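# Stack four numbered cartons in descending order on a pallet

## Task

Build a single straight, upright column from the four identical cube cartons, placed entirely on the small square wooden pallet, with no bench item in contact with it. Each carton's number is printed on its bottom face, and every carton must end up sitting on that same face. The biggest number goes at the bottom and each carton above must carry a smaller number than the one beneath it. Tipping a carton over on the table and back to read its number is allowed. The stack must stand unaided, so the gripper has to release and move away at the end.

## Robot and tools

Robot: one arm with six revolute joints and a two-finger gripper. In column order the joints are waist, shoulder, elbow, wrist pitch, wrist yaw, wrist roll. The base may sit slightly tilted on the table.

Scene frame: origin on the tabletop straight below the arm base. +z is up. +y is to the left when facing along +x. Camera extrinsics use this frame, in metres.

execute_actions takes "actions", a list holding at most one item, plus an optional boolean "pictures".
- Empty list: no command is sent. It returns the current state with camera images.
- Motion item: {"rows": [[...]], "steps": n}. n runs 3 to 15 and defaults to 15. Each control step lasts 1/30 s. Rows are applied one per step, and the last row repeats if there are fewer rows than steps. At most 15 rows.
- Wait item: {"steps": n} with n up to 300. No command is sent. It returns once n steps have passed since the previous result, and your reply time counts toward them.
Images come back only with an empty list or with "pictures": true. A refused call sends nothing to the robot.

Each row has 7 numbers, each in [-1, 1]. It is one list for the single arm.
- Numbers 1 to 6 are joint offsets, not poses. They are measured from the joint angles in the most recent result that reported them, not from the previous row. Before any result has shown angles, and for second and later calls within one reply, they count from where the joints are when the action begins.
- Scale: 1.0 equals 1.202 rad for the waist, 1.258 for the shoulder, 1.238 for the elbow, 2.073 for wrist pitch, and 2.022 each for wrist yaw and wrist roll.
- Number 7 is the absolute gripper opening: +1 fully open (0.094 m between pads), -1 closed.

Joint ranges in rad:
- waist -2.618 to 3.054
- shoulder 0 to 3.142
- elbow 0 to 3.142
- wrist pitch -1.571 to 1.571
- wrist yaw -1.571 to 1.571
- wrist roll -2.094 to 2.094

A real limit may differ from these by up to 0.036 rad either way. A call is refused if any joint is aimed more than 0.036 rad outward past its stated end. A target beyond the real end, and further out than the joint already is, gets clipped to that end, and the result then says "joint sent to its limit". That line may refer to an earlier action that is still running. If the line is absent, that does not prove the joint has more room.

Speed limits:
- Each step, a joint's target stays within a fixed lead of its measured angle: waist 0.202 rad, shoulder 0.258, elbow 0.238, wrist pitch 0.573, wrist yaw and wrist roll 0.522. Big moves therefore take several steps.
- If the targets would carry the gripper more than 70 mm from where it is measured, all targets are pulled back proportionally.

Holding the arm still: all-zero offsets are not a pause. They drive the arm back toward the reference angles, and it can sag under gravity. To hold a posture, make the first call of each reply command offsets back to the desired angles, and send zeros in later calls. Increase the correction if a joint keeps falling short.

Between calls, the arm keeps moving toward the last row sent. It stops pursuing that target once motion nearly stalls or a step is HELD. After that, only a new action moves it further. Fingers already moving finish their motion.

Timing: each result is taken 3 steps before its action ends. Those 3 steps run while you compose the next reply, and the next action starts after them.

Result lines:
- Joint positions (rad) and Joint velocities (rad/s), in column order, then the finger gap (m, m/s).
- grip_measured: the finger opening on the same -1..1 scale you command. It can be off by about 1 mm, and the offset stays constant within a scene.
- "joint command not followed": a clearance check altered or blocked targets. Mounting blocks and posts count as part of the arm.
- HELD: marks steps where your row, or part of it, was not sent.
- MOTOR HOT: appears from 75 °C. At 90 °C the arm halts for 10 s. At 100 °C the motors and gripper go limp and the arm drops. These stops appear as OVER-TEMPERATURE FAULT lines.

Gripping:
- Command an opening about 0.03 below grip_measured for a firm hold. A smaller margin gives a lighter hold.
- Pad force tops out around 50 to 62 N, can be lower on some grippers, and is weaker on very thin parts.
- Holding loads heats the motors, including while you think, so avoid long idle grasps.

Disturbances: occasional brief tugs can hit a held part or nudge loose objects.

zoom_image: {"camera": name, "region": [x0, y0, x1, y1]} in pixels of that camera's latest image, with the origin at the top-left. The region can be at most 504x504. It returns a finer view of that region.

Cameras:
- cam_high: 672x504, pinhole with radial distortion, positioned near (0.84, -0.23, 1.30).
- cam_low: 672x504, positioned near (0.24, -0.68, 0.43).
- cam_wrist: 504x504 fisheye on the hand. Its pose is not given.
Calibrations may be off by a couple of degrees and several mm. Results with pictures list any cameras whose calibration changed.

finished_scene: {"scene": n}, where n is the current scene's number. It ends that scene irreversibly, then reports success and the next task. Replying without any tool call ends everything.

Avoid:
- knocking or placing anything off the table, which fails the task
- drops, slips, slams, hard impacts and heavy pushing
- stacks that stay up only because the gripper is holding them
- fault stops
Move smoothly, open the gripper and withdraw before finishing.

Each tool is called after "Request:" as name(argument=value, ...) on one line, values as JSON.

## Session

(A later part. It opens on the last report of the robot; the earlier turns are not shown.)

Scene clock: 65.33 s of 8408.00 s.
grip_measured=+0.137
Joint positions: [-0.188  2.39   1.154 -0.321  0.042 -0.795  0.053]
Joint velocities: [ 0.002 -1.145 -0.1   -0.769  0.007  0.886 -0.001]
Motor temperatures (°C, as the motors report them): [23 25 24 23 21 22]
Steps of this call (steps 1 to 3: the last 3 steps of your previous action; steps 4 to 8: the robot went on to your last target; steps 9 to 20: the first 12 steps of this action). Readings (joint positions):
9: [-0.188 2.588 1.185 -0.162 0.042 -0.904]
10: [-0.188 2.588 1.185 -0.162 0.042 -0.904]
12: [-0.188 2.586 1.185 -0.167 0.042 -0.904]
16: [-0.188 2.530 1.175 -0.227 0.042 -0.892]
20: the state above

Request:
execute_actions(actions=[{"rows":[[0,-0.185,-0.035,-0.111,-0.002,0.17,0.09],[0,-0.212,-0.04,-0.124,-0.004,0.2,0.09],[0,-0.24,-0.045,-0.138,-0.006,0.23,0.09],[0,-0.268,-0.05,-0.152,-0.008,0.26,0.09],[0,-0.296,-0.055,-0.166,-0.01,0.29,0.09],[0,-0.322,-0.06,-0.179,-0.012,0.318,0.09],[0,-0.346,-0.065,-0.19,-0.014,0.343,0.09],[0,-0.367,-0.069,-0.2,-0.016,0.364,0.09],[0,-0.385,-0.072,-0.208,-0.017,0.381,0.09],[0,-0.399,-0.075,-0.214,-0.018,0.393,0.09],[0,-0.409,-0.077,-0.217,-0.018,0.4,0.09],[0,-0.415,-0.078,-0.219,-0.018,0.404,0.09],[0,-0.417,-0.078,-0.219,-0.018,0.404,0.09]],"steps":15}])

Scene clock: 65.90 s of 8408.00 s.
grip_measured=+0.137
Joint positions: [-0.188  1.906  1.075 -0.703  0.023 -0.111  0.053]
Joint velocities: [-0.002 -0.53  -0.007 -0.374  0.007  0.857 -0.   ]
Motor temperatures (°C, as the motors report them): [23 25 24 23 21 22]
Steps of this call (steps 1 to 3: the last 3 steps of your previous action; steps 4 to 5: the robot went on to your last target; steps 6 to 17: the first 12 steps of this action). Readings (joint positions):
6: [-0.188 2.184 1.141 -0.445 0.042 -0.587]
7: [-0.188 2.166 1.140 -0.461 0.042 -0.551]
9: [-0.188 2.127 1.125 -0.500 0.041 -0.465]
13: [-0.188 2.011 1.085 -0.618 0.033 -0.268]
17: the state above

Request:
execute_actions(actions=[{"rows":[[0.004,-0.033,-0.018,-0.035,-0.009,0.065,0.09],[0.016,-0.033,-0.021,-0.035,-0.009,0.065,0.09],[0.035,-0.033,-0.024,-0.035,-0.009,0.065,0.09],[0.059,-0.033,-0.024,-0.035,-0.009,0.065,0.09],[0.088,-0.033,-0.024,-0.035,-0.009,0.065,0.09],[0.12,-0.033,-0.024,-0.035,-0.009,0.065,0.09],[0.153,-0.033,-0.024,-0.035,-0.009,0.065,0.09],[0.186,-0.033,-0.024,-0.035,-0.009,0.065,0.09],[0.218,-0.033,-0.024,-0.035,-0.009,0.065,0.09],[0.246,-0.033,-0.024,-0.035,-0.009,0.065,0.09],[0.27,-0.033,-0.024,-0.035,-0.009,0.065,0.09],[0.289,-0.033,-0.024,-0.035,-0.009,0.065,0.09],[0.3,-0.033,-0.024,-0.035,-0.009,0.065,0.09],[0.305,-0.033,-0.024,-0.035,-0.009,0.065,0.09]],"steps":15}])

Request:
execute_actions(actions=[{"steps":14}], pictures=true)

Scene clock: 107.40 s of 8408.00 s.
grip_measured=+0.137
Joint positions: [ 0.116  1.878  1.059 -0.76   0.011  0.016  0.053]
Joint velocities: [ 1.009  0.002  0.007  0.007 -0.095 -0.007  0.   ]
Motor temperatures (°C, as the motors report them): [23 25 25 23 21 22]
Steps of this call (steps 1 to 3: the last 3 steps of your previous action; steps 4 to 30: the robot went on to your last target; steps 31 to 100: nothing new was sent; then 37.77 s passed at rest; steps 101 to 112: the first 12 steps of this action). Readings (joint positions):
101: [-0.188 1.878 1.069 -0.760 0.014 0.014]
102: [-0.187 1.878 1.069 -0.760 0.014 0.014]
104: [-0.172 1.878 1.066 -0.760 0.015 0.015]
108: [-0.052 1.878 1.059 -0.760 0.018 0.016]
112: the state above

Scene clock: 107.87 s of 8408.00 s.
grip_measured=+0.137
Joint positions: [ 0.186  1.878  1.061 -0.663 -0.001  0.016  0.053]
Joint velocities: [-0.012 -0.012  0.134  1.311 -0.051 -0.007  0.001]
Motor temperatures (°C, as the motors report them): [23 25 25 23 21 22]
Kept back: nothing.
Steps of this call (steps 1 to 3: the last 3 steps of your previous action; steps 4 to 14: the robot went on to your last target). Readings (joint positions):
1: [0.147 1.878 1.059 -0.760 0.007 0.016]
2: [0.170 1.878 1.059 -0.760 0.004 0.016]
4: [0.190 1.878 1.059 -0.760 -0.001 0.016]
8: [0.186 1.878 1.059 -0.761 -0.001 0.016]
14: the state above

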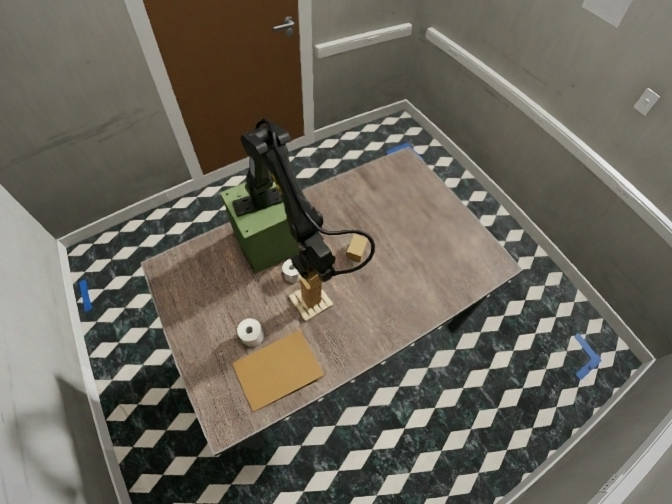

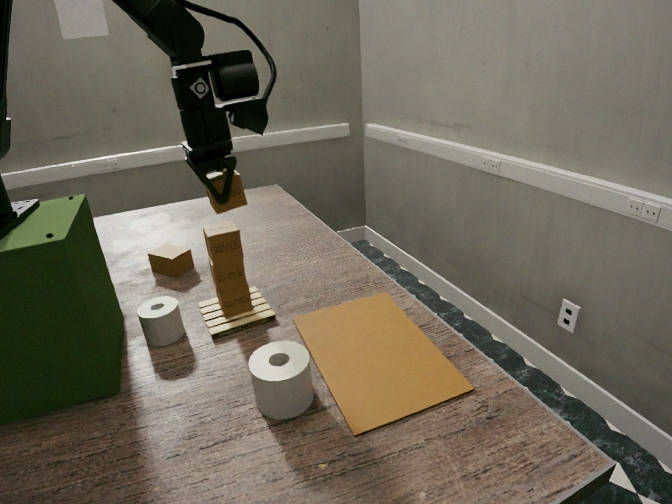

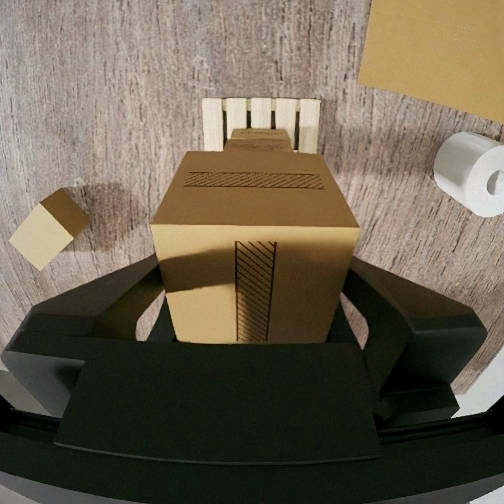

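A tug is happening; wait for it to pass.

Request:
execute_actions(actions=[{"steps":20}], pictures=true)

Scene clock: 108.53 s of 8408.00 s.
grip_measured=+0.137
Joint positions: [ 0.186  1.876  1.048 -0.756 -0.001  0.016  0.053]
Joint velocities: [ 0.007 -0.002  0.007  0.022  0.007  0.037  0.001]
Motor temperatures (°C, as the motors report them): [23 25 25 23 21 22]
Kept back: nothing.
Steps of this call (steps 1 to 20: the robot went on to your last target). Readings (joint positions):
1: [0.186 1.878 1.067 -0.621 -0.001 0.016]
2: [0.186 1.878 1.073 -0.586 -0.001 0.016]
4: [0.186 1.878 1.082 -0.532 -0.001 0.016]
8: [0.186 1.876 1.074 -0.603 -0.001 0.016]
20: the state above

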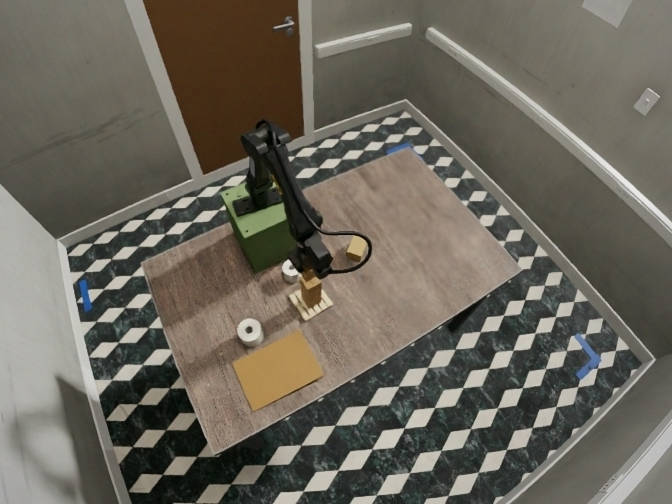

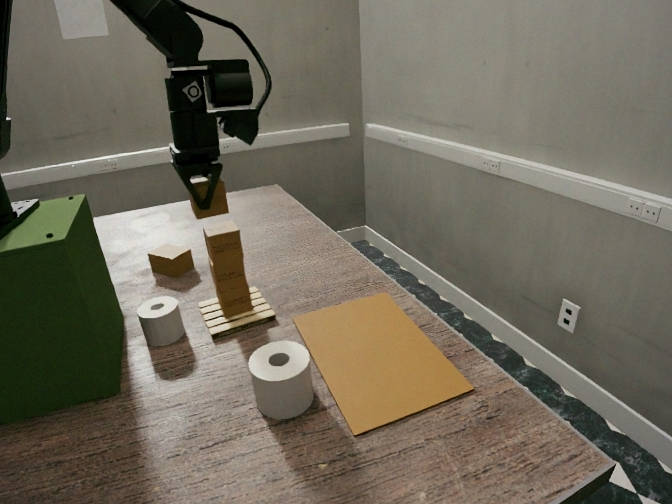

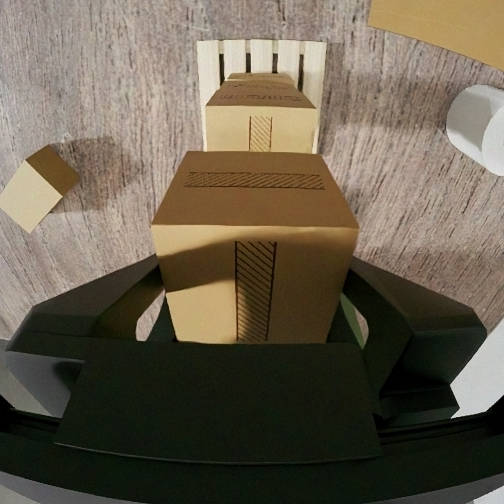

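Request:
execute_actions(actions=[{"rows":[[0,0.002,0.004,0.006,0.003,0,0.09],[0,0.006,0.008,0.012,0.006,0,0.09],[0,0.012,0.012,0.019,0.009,0,0.09],[0,0.019,0.015,0.026,0.011,0,0.09],[0,0.027,0.016,0.033,0.013,0,0.09],[0,0.035,0.016,0.039,0.013,0,0.09],[0,0.043,0.016,0.044,0.013,0,0.09],[0,0.05,0.016,0.048,0.013,0,0.09],[0,0.056,0.016,0.051,0.013,0,0.09],[0,0.06,0.016,0.053,0.013,0,0.09],[0,0.062,0.016,0.054,0.013,0,0.09]],"steps":15}])

Request:
execute_actions(actions=[{"steps":12}], pictures=true)

Scene clock: 110.23 s of 8408.00 s.
grip_measured=+0.137
Joint positions: [ 0.186  1.944  1.048 -0.688  0.014  0.016  0.053]
Joint velocities: [-0.007  0.168 -0.002  0.081 -0.022  0.051  0.   ]
Motor temperatures (°C, as the motors report them): [23 25 25 23 21 22]
Steps of this call (steps 1 to 30: the robot went on to your last target; steps 31 to 39: nothing new was sent; steps 40 to 51: the first 12 steps of this action). Readings (joint positions):
40: [0.186 1.876 1.048 -0.760 -0.001 0.016]
41: [0.186 1.876 1.048 -0.760 -0.000 0.016]
43: [0.186 1.878 1.048 -0.754 0.003 0.016]
47: [0.186 1.906 1.048 -0.717 0.011 0.016]
51: the state above

Scene clock: 110.63 s of 8408.00 s.
grip_measured=+0.137
Joint positions: [ 0.186  1.951  1.048 -0.669  0.016  0.016  0.053]
Joint velocities: [ 0.007 -0.012  0.002  0.007  0.007 -0.022 -0.001]
Motor temperatures (°C, as the motors report them): [23 25 25 23 21 22]
Kept back: nothing.
Steps of this call (steps 1 to 3: the last 3 steps of your previous action; steps 4 to 12: the robot went on to your last target). Readings (joint positions):
1: [0.186 1.949 1.048 -0.685 0.014 0.016]
2: [0.186 1.951 1.048 -0.682 0.015 0.016]
4: [0.186 1.951 1.048 -0.678 0.015 0.016]
8: [0.186 1.951 1.048 -0.671 0.015 0.016]
12: the state above

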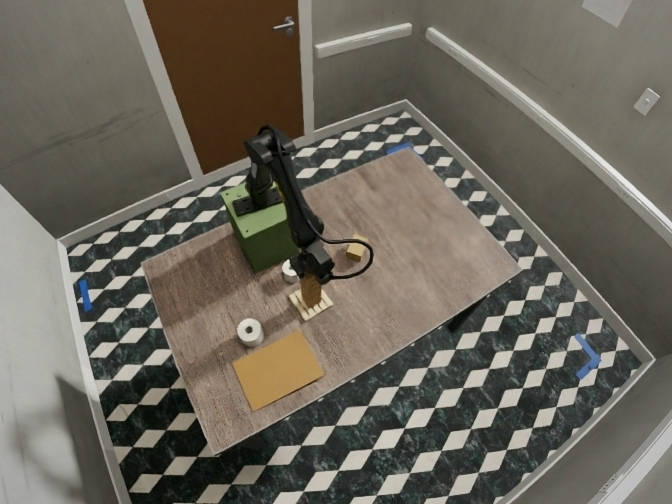

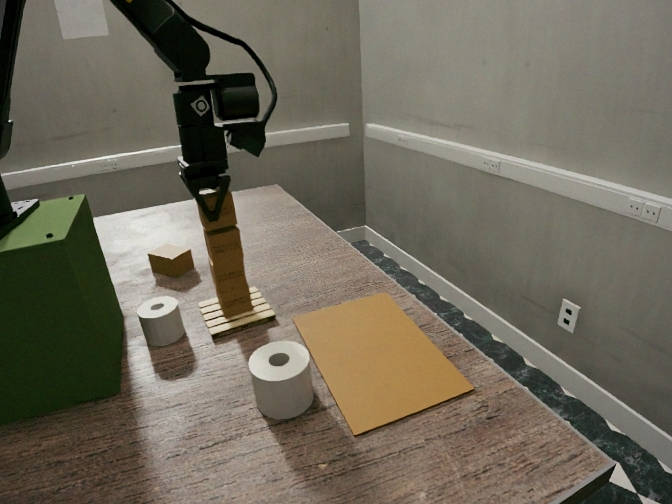

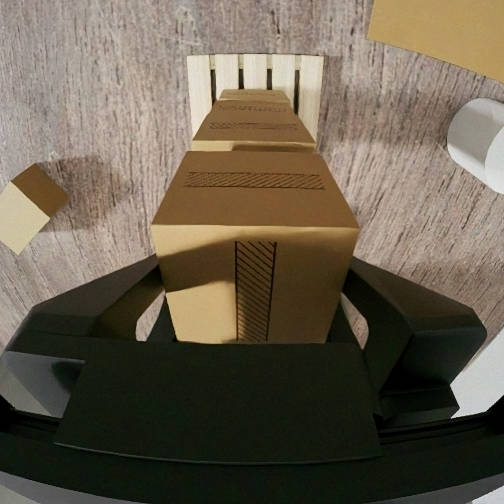

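Request:
execute_actions(actions=[{"rows":[[0,0,0.005,0.008,0,0,0.09],[0,0,0.005,0.013,0,0,0.09],[0,0.004,0.005,0.017,0,0,0.09],[0,0.008,0.005,0.02,0,0,0.09],[0,0.012,0.005,0.021,0,0,0.09],[0,0.015,0.005,0.021,0,0,0.09],[0,0.018,0.005,0.021,0,0,0.09],[0,0.02,0.005,0.021,0,0,0.09],[0,0.022,0.005,0.021,0,0,0.09],[0,0.024,0.005,0.021,0,0,0.09],[0,0.026,0.005,0.021,0,0,0.09],[0,0.028,0.005,0.021,0,0,0.09]],"steps":15}])

Request:
execute_actions(actions=[{"steps":10}], pictures=true)

Request:
zoom_image(camera="cam_low", region=[160, 170, 290, 330])

Scene clock: 111.33 s of 8408.00 s.
grip_measured=+0.137
Joint positions: [ 0.186  1.97   1.048 -0.65   0.016  0.016  0.053]
Joint velocities: [-0.002  0.095 -0.002  0.051 -0.022 -0.095  0.   ]
Motor temperatures (°C, as the motors report them): [23 25 25 23 21 22]
Steps of this call (steps 1 to 9: the robot went on to your last target; steps 10 to 21: the first 12 steps of this action). Readings (joint positions):
10: [0.186 1.951 1.048 -0.669 0.016 0.016]
11: [0.186 1.951 1.048 -0.668 0.016 0.016]
13: [0.186 1.951 1.048 -0.665 0.016 0.016]
17: [0.186 1.954 1.048 -0.654 0.016 0.016]
21: the state above

Scene clock: 111.67 s of 8408.00 s.
grip_measured=+0.137
Joint positions: [ 0.186  1.978  1.048 -0.649  0.016  0.016  0.053]
Joint velocities: [ 0.002 -0.002 -0.017  0.007 -0.051 -0.051 -0.   ]
Motor temperatures (°C, as the motors report them): [23 25 25 23 21 22]
Kept back: nothing.
Steps of this call (steps 1 to 3: the last 3 steps of your previous action; steps 4 to 10: the robot went on to your last target). Readings (joint positions):
1: [0.186 1.973 1.048 -0.650 0.016 0.016]
2: [0.186 1.976 1.048 -0.650 0.016 0.016]
4: [0.186 1.978 1.048 -0.650 0.016 0.016]
8: [0.186 1.978 1.048 -0.649 0.016 0.016]
10: the state above

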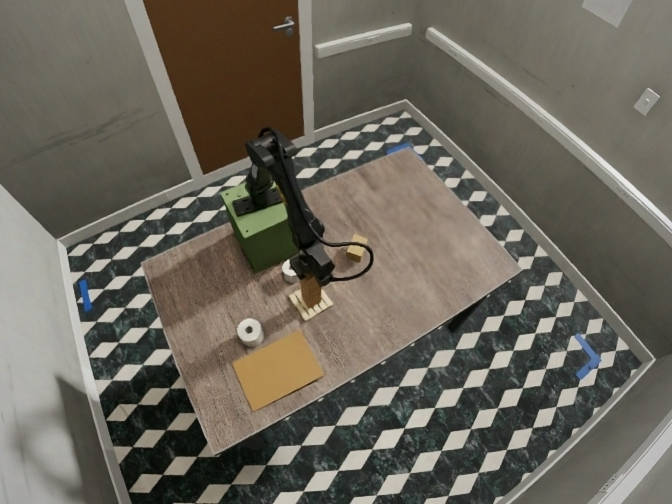

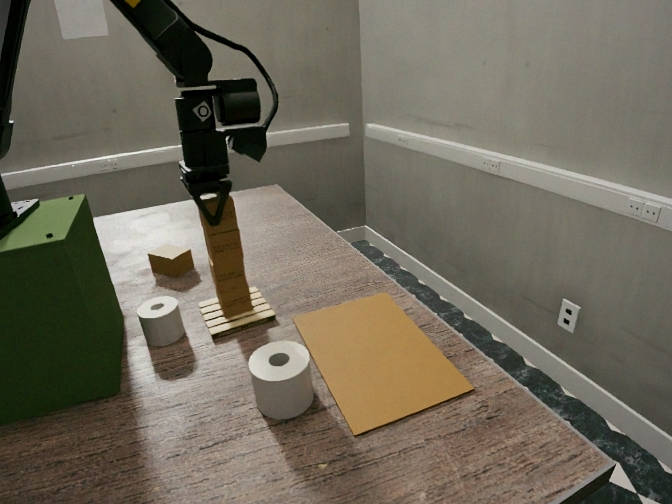

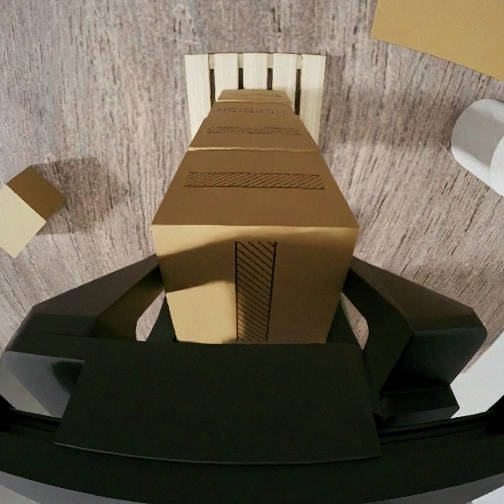

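Region (160, 170, 290, 330) of cam_low's 672x504 image, scaled by 3.150, with more detail than that image has; it fills the left 410 columns of this view, and the rest is white.

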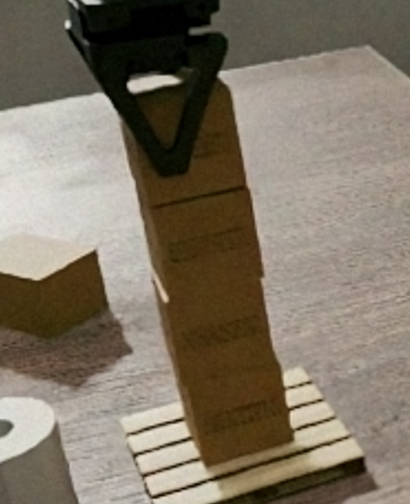

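Request:
execute_actions(actions=[{"rows":[[0,0.006,0.005,0.012,0,0,0.09],[0,0.01,0.005,0.013,0,0,0.09],[0,0.013,0.005,0.014,0,0,0.09],[0,0.015,0.005,0.014,0,0,0.09],[0,0.016,0.005,0.014,0,0,0.09]],"steps":12}], pictures=true)

Request:
zoom_image(camera="cam_low", region=[160, 170, 290, 330])

Scene clock: 112.07 s of 8408.00 s.
grip_measured=+0.137
Joint positions: [ 0.186  1.978  1.048 -0.645  0.016  0.016  0.053]
Joint velocities: [-0.002  0.007  0.017  0.007 -0.022  0.007 -0.   ]
Motor temperatures (°C, as the motors report them): [23 25 25 23 21 22]
Steps of this call (steps 1 to 3: the robot went on to your last target; steps 4 to 12: the first 9 steps of this action). Readings (joint positions):
4: [0.186 1.978 1.048 -0.649 0.016 0.016]
5: [0.186 1.978 1.048 -0.649 0.016 0.016]
7: [0.186 1.978 1.048 -0.647 0.016 0.016]
11: [0.186 1.978 1.048 -0.645 0.016 0.016]
12: the state above

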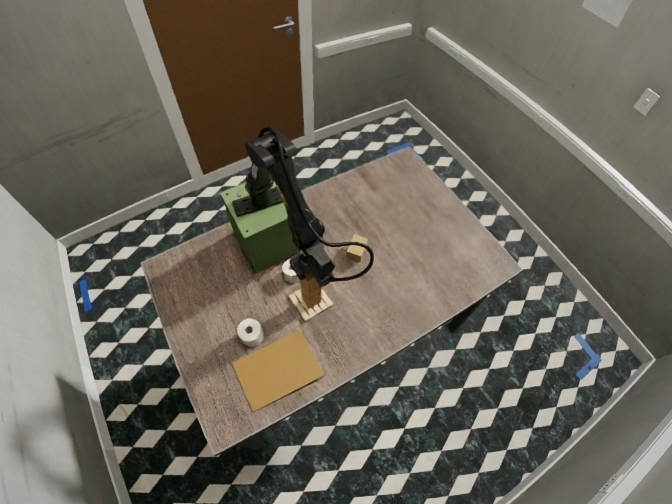

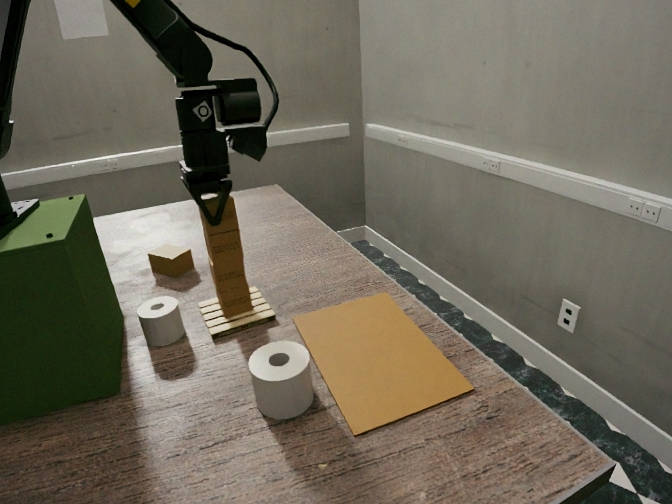

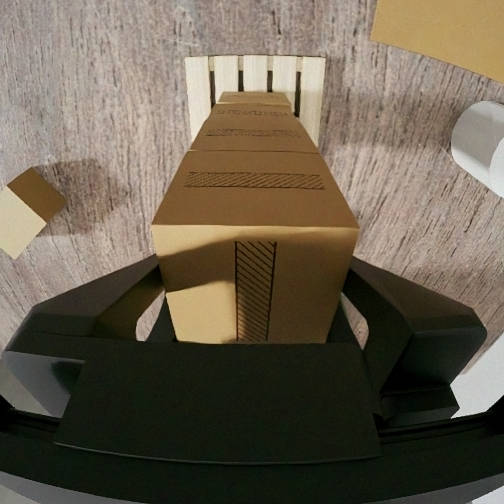

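Region (160, 170, 290, 330) of cam_low's 672x504 image, scaled by 3.150, with more detail than that image has; it fills the left 410 columns of this view, and the rest is white.

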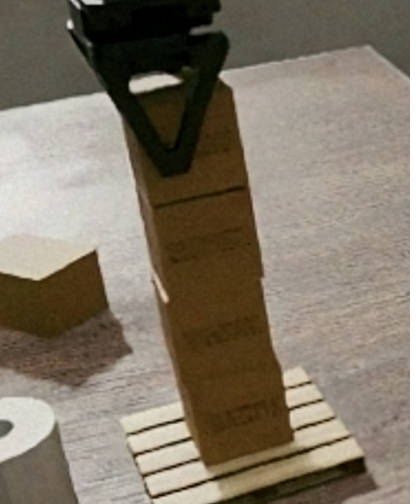

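Request:
execute_actions(actions=[{"rows":[[0,0,0.005,0,0,0,0.13],[0,0,0.005,0,0,0,0.16],[0,0,0.005,0,0,0,0.22],[0,0,0.005,0,0,0,0.3],[0,0,0.005,0,0,0,0.4],[0,0,0.005,0,0,0,0.5],[0,0,0.005,0,0,0,0.55]],"steps":10}])

Request:
execute_actions(actions=[{"rows":[[0,-0.004,0.005,-0.003,0,0,0.55],[0,-0.014,0.006,-0.009,0,0,0.55],[0,-0.03,0.01,-0.019,0,0,0.55],[0,-0.05,0.015,-0.031,0,0,0.55],[0,-0.072,0.02,-0.045,0,0,0.55],[0,-0.096,0.025,-0.061,0,0,0.55],[0,-0.12,0.03,-0.077,0,0,0.55],[0,-0.145,0.034,-0.093,0,0,0.55],[0,-0.17,0.037,-0.109,0,0,0.55],[0,-0.193,0.04,-0.124,0,0,0.55],[0,-0.213,0.04,-0.137,0,0,0.55],[0,-0.229,0.04,-0.147,0,0,0.55],[0,-0.24,0.04,-0.154,0,0,0.55],[0,-0.246,0.04,-0.158,0,0,0.55],[0,-0.25,0.04,-0.16,0,0,0.55]],"steps":15}])

Request:
execute_actions(actions=[{"steps":15}], pictures=true)

Scene clock: 112.53 s of 8408.00 s.
grip_measured=+0.521
Joint positions: [ 0.186  1.978  1.048 -0.644  0.016  0.016  0.071]
Joint velocities: [ 0.007 -0.012 -0.002  0.037 -0.037 -0.022  0.053]
Motor temperatures (°C, as the motors report them): [23 25 25 23 21 22]
Steps of this call (steps 1 to 3: the last 3 steps of your previous action; steps 4 to 7: the robot went on to your last target; steps 8 to 14: the first 7 steps of this action). Readings (joint positions):
8: [0.186 1.978 1.048 -0.644 0.016 0.016]
9: [0.186 1.978 1.048 -0.644 0.016 0.016]
11: [0.186 1.978 1.048 -0.644 0.016 0.016]
14: the state above

Scene clock: 113.03 s of 8408.00 s.
grip_measured=+0.548
Joint positions: [ 0.186  1.755  1.069 -0.829  0.016  0.016  0.073]
Joint velocities: [-0.022 -0.916  0.164 -0.652 -0.022  0.007 -0.   ]
Motor temperatures (°C, as the motors report them): [23 25 25 23 21 22]
Steps of this call (steps 1 to 3: the last 3 steps of your previous action; steps 4 to 15: the first 12 steps of this action, its rows measured from where the robot was after step 3). Readings (joint positions):
3: [0.186 1.978 1.048 -0.644 0.016 0.016]
4: [0.186 1.978 1.048 -0.644 0.016 0.016]
5: [0.186 1.978 1.048 -0.644 0.016 0.016]
7: [0.186 1.974 1.048 -0.653 0.016 0.016]
11: [0.186 1.892 1.048 -0.727 0.016 0.016]
15: the state above

Scene clock: 113.53 s of 8408.00 s.
grip_measured=+0.548
Joint positions: [ 0.186  1.67   1.084 -0.957  0.016  0.016  0.073]
Joint velocities: [ 0.007 -0.022 -0.002 -0.037 -0.007 -0.037 -0.002]
Motor temperatures (°C, as the motors report them): [23 25 25 23 21 22]
Kept back: nothing.
Steps of this call (steps 1 to 3: the last 3 steps of your previous action; steps 4 to 15: the robot went on to your last target). Readings (joint positions):
1: [0.186 1.725 1.075 -0.850 0.016 0.016]
2: [0.186 1.702 1.079 -0.868 0.016 0.016]
4: [0.186 1.674 1.084 -0.898 0.016 0.016]
8: [0.186 1.670 1.084 -0.937 0.016 0.016]
15: the state above

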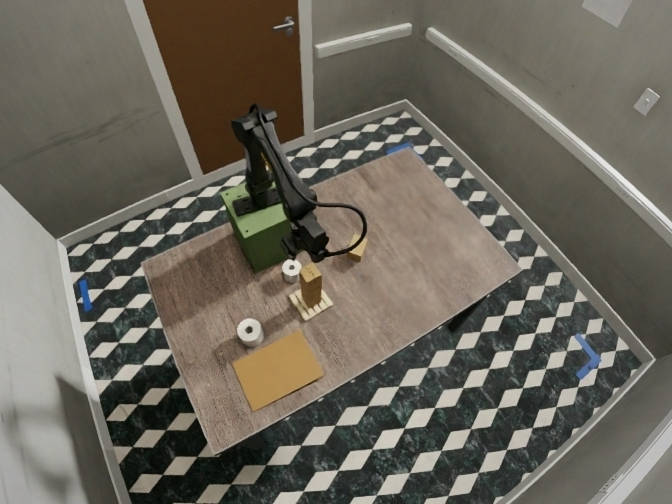

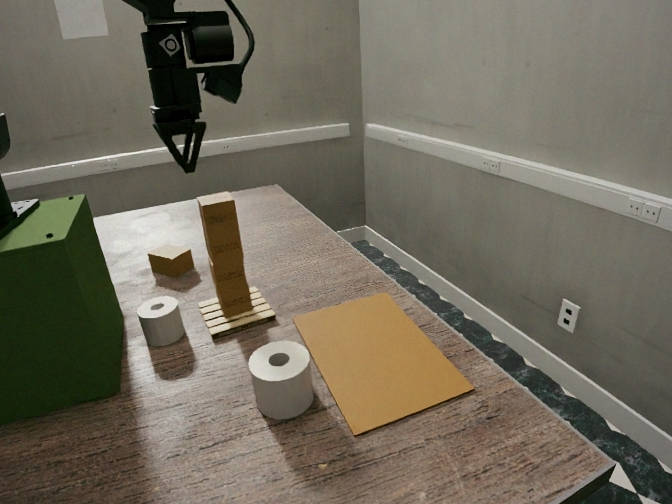

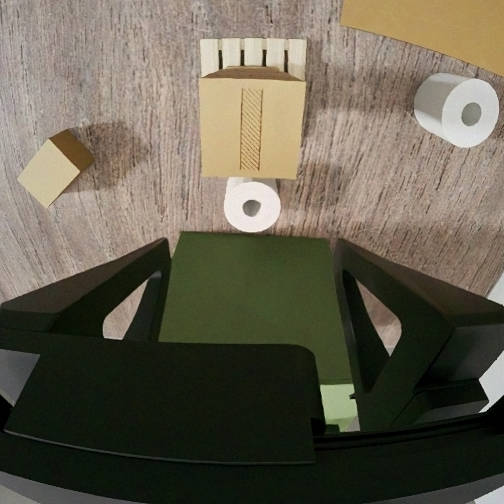

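Request:
execute_actions(actions=[{"rows":[[-0.006,0,0.005,0,0,0,0.55],[-0.022,0,0.005,0,0,0,0.55],[-0.048,0,0.005,0,0,0,0.55],[-0.082,0,0.005,0,0,0,0.55],[-0.122,0,0.005,0,0,0,0.55],[-0.166,0,0.005,0,0,0,0.55],[-0.21,0,0.005,0,0,0,0.55],[-0.254,0,0.005,0,0,0,0.55],[-0.298,0,0.005,0,0,0,0.55],[-0.338,0,0.005,0,0,0,0.55],[-0.372,0,0.005,0,0,0,0.55],[-0.398,0,0.005,0,0,0,0.55],[-0.414,0,0.005,0,0,0,0.55],[-0.42,0,0.005,0,0,0,0.55]],"steps":15}])

Request:
execute_actions(actions=[{"steps":12}])

Request:
finished_scene(scene=1)

Scene clock: 114.03 s of 8408.00 s.
grip_measured=+0.548
Joint positions: [-0.233  1.67   1.084 -0.958  0.012  0.016  0.073]
Joint velocities: [-1.306 -0.022 -0.012 -0.037  0.081 -0.022 -0.   ]
Motor temperatures (°C, as the motors report them): [23 25 25 23 21 22]
Steps of this call (steps 1 to 3: the robot went on to your last target; steps 4 to 15: the first 12 steps of this action). Readings (joint positions):
4: [0.186 1.670 1.084 -0.958 0.016 0.016]
5: [0.184 1.670 1.084 -0.958 0.015 0.016]
7: [0.159 1.670 1.084 -0.958 0.011 0.016]
11: [-0.013 1.670 1.084 -0.958 0.005 0.016]
15: the state above

Scene clock: 114.43 s of 8408.00 s.
grip_measured=+0.548
Joint positions: [-0.326  1.67   1.084 -0.958  0.023  0.016  0.073]
Joint velocities: [ 0.002 -0.007 -0.002 -0.007  0.037 -0.022 -0.001]
Motor temperatures (°C, as the motors report them): [23 25 25 23 21 22]
Kept back: nothing.
Steps of this call (steps 1 to 3: the last 3 steps of your previous action; steps 4 to 12: the robot went on to your last target). Readings (joint positions):
1: [-0.274 1.670 1.084 -0.958 0.015 0.016]
2: [-0.304 1.670 1.084 -0.958 0.018 0.016]
4: [-0.330 1.670 1.084 -0.958 0.023 0.016]
8: [-0.326 1.670 1.084 -0.958 0.023 0.016]
12: the state above

The scene is finished: the task was done.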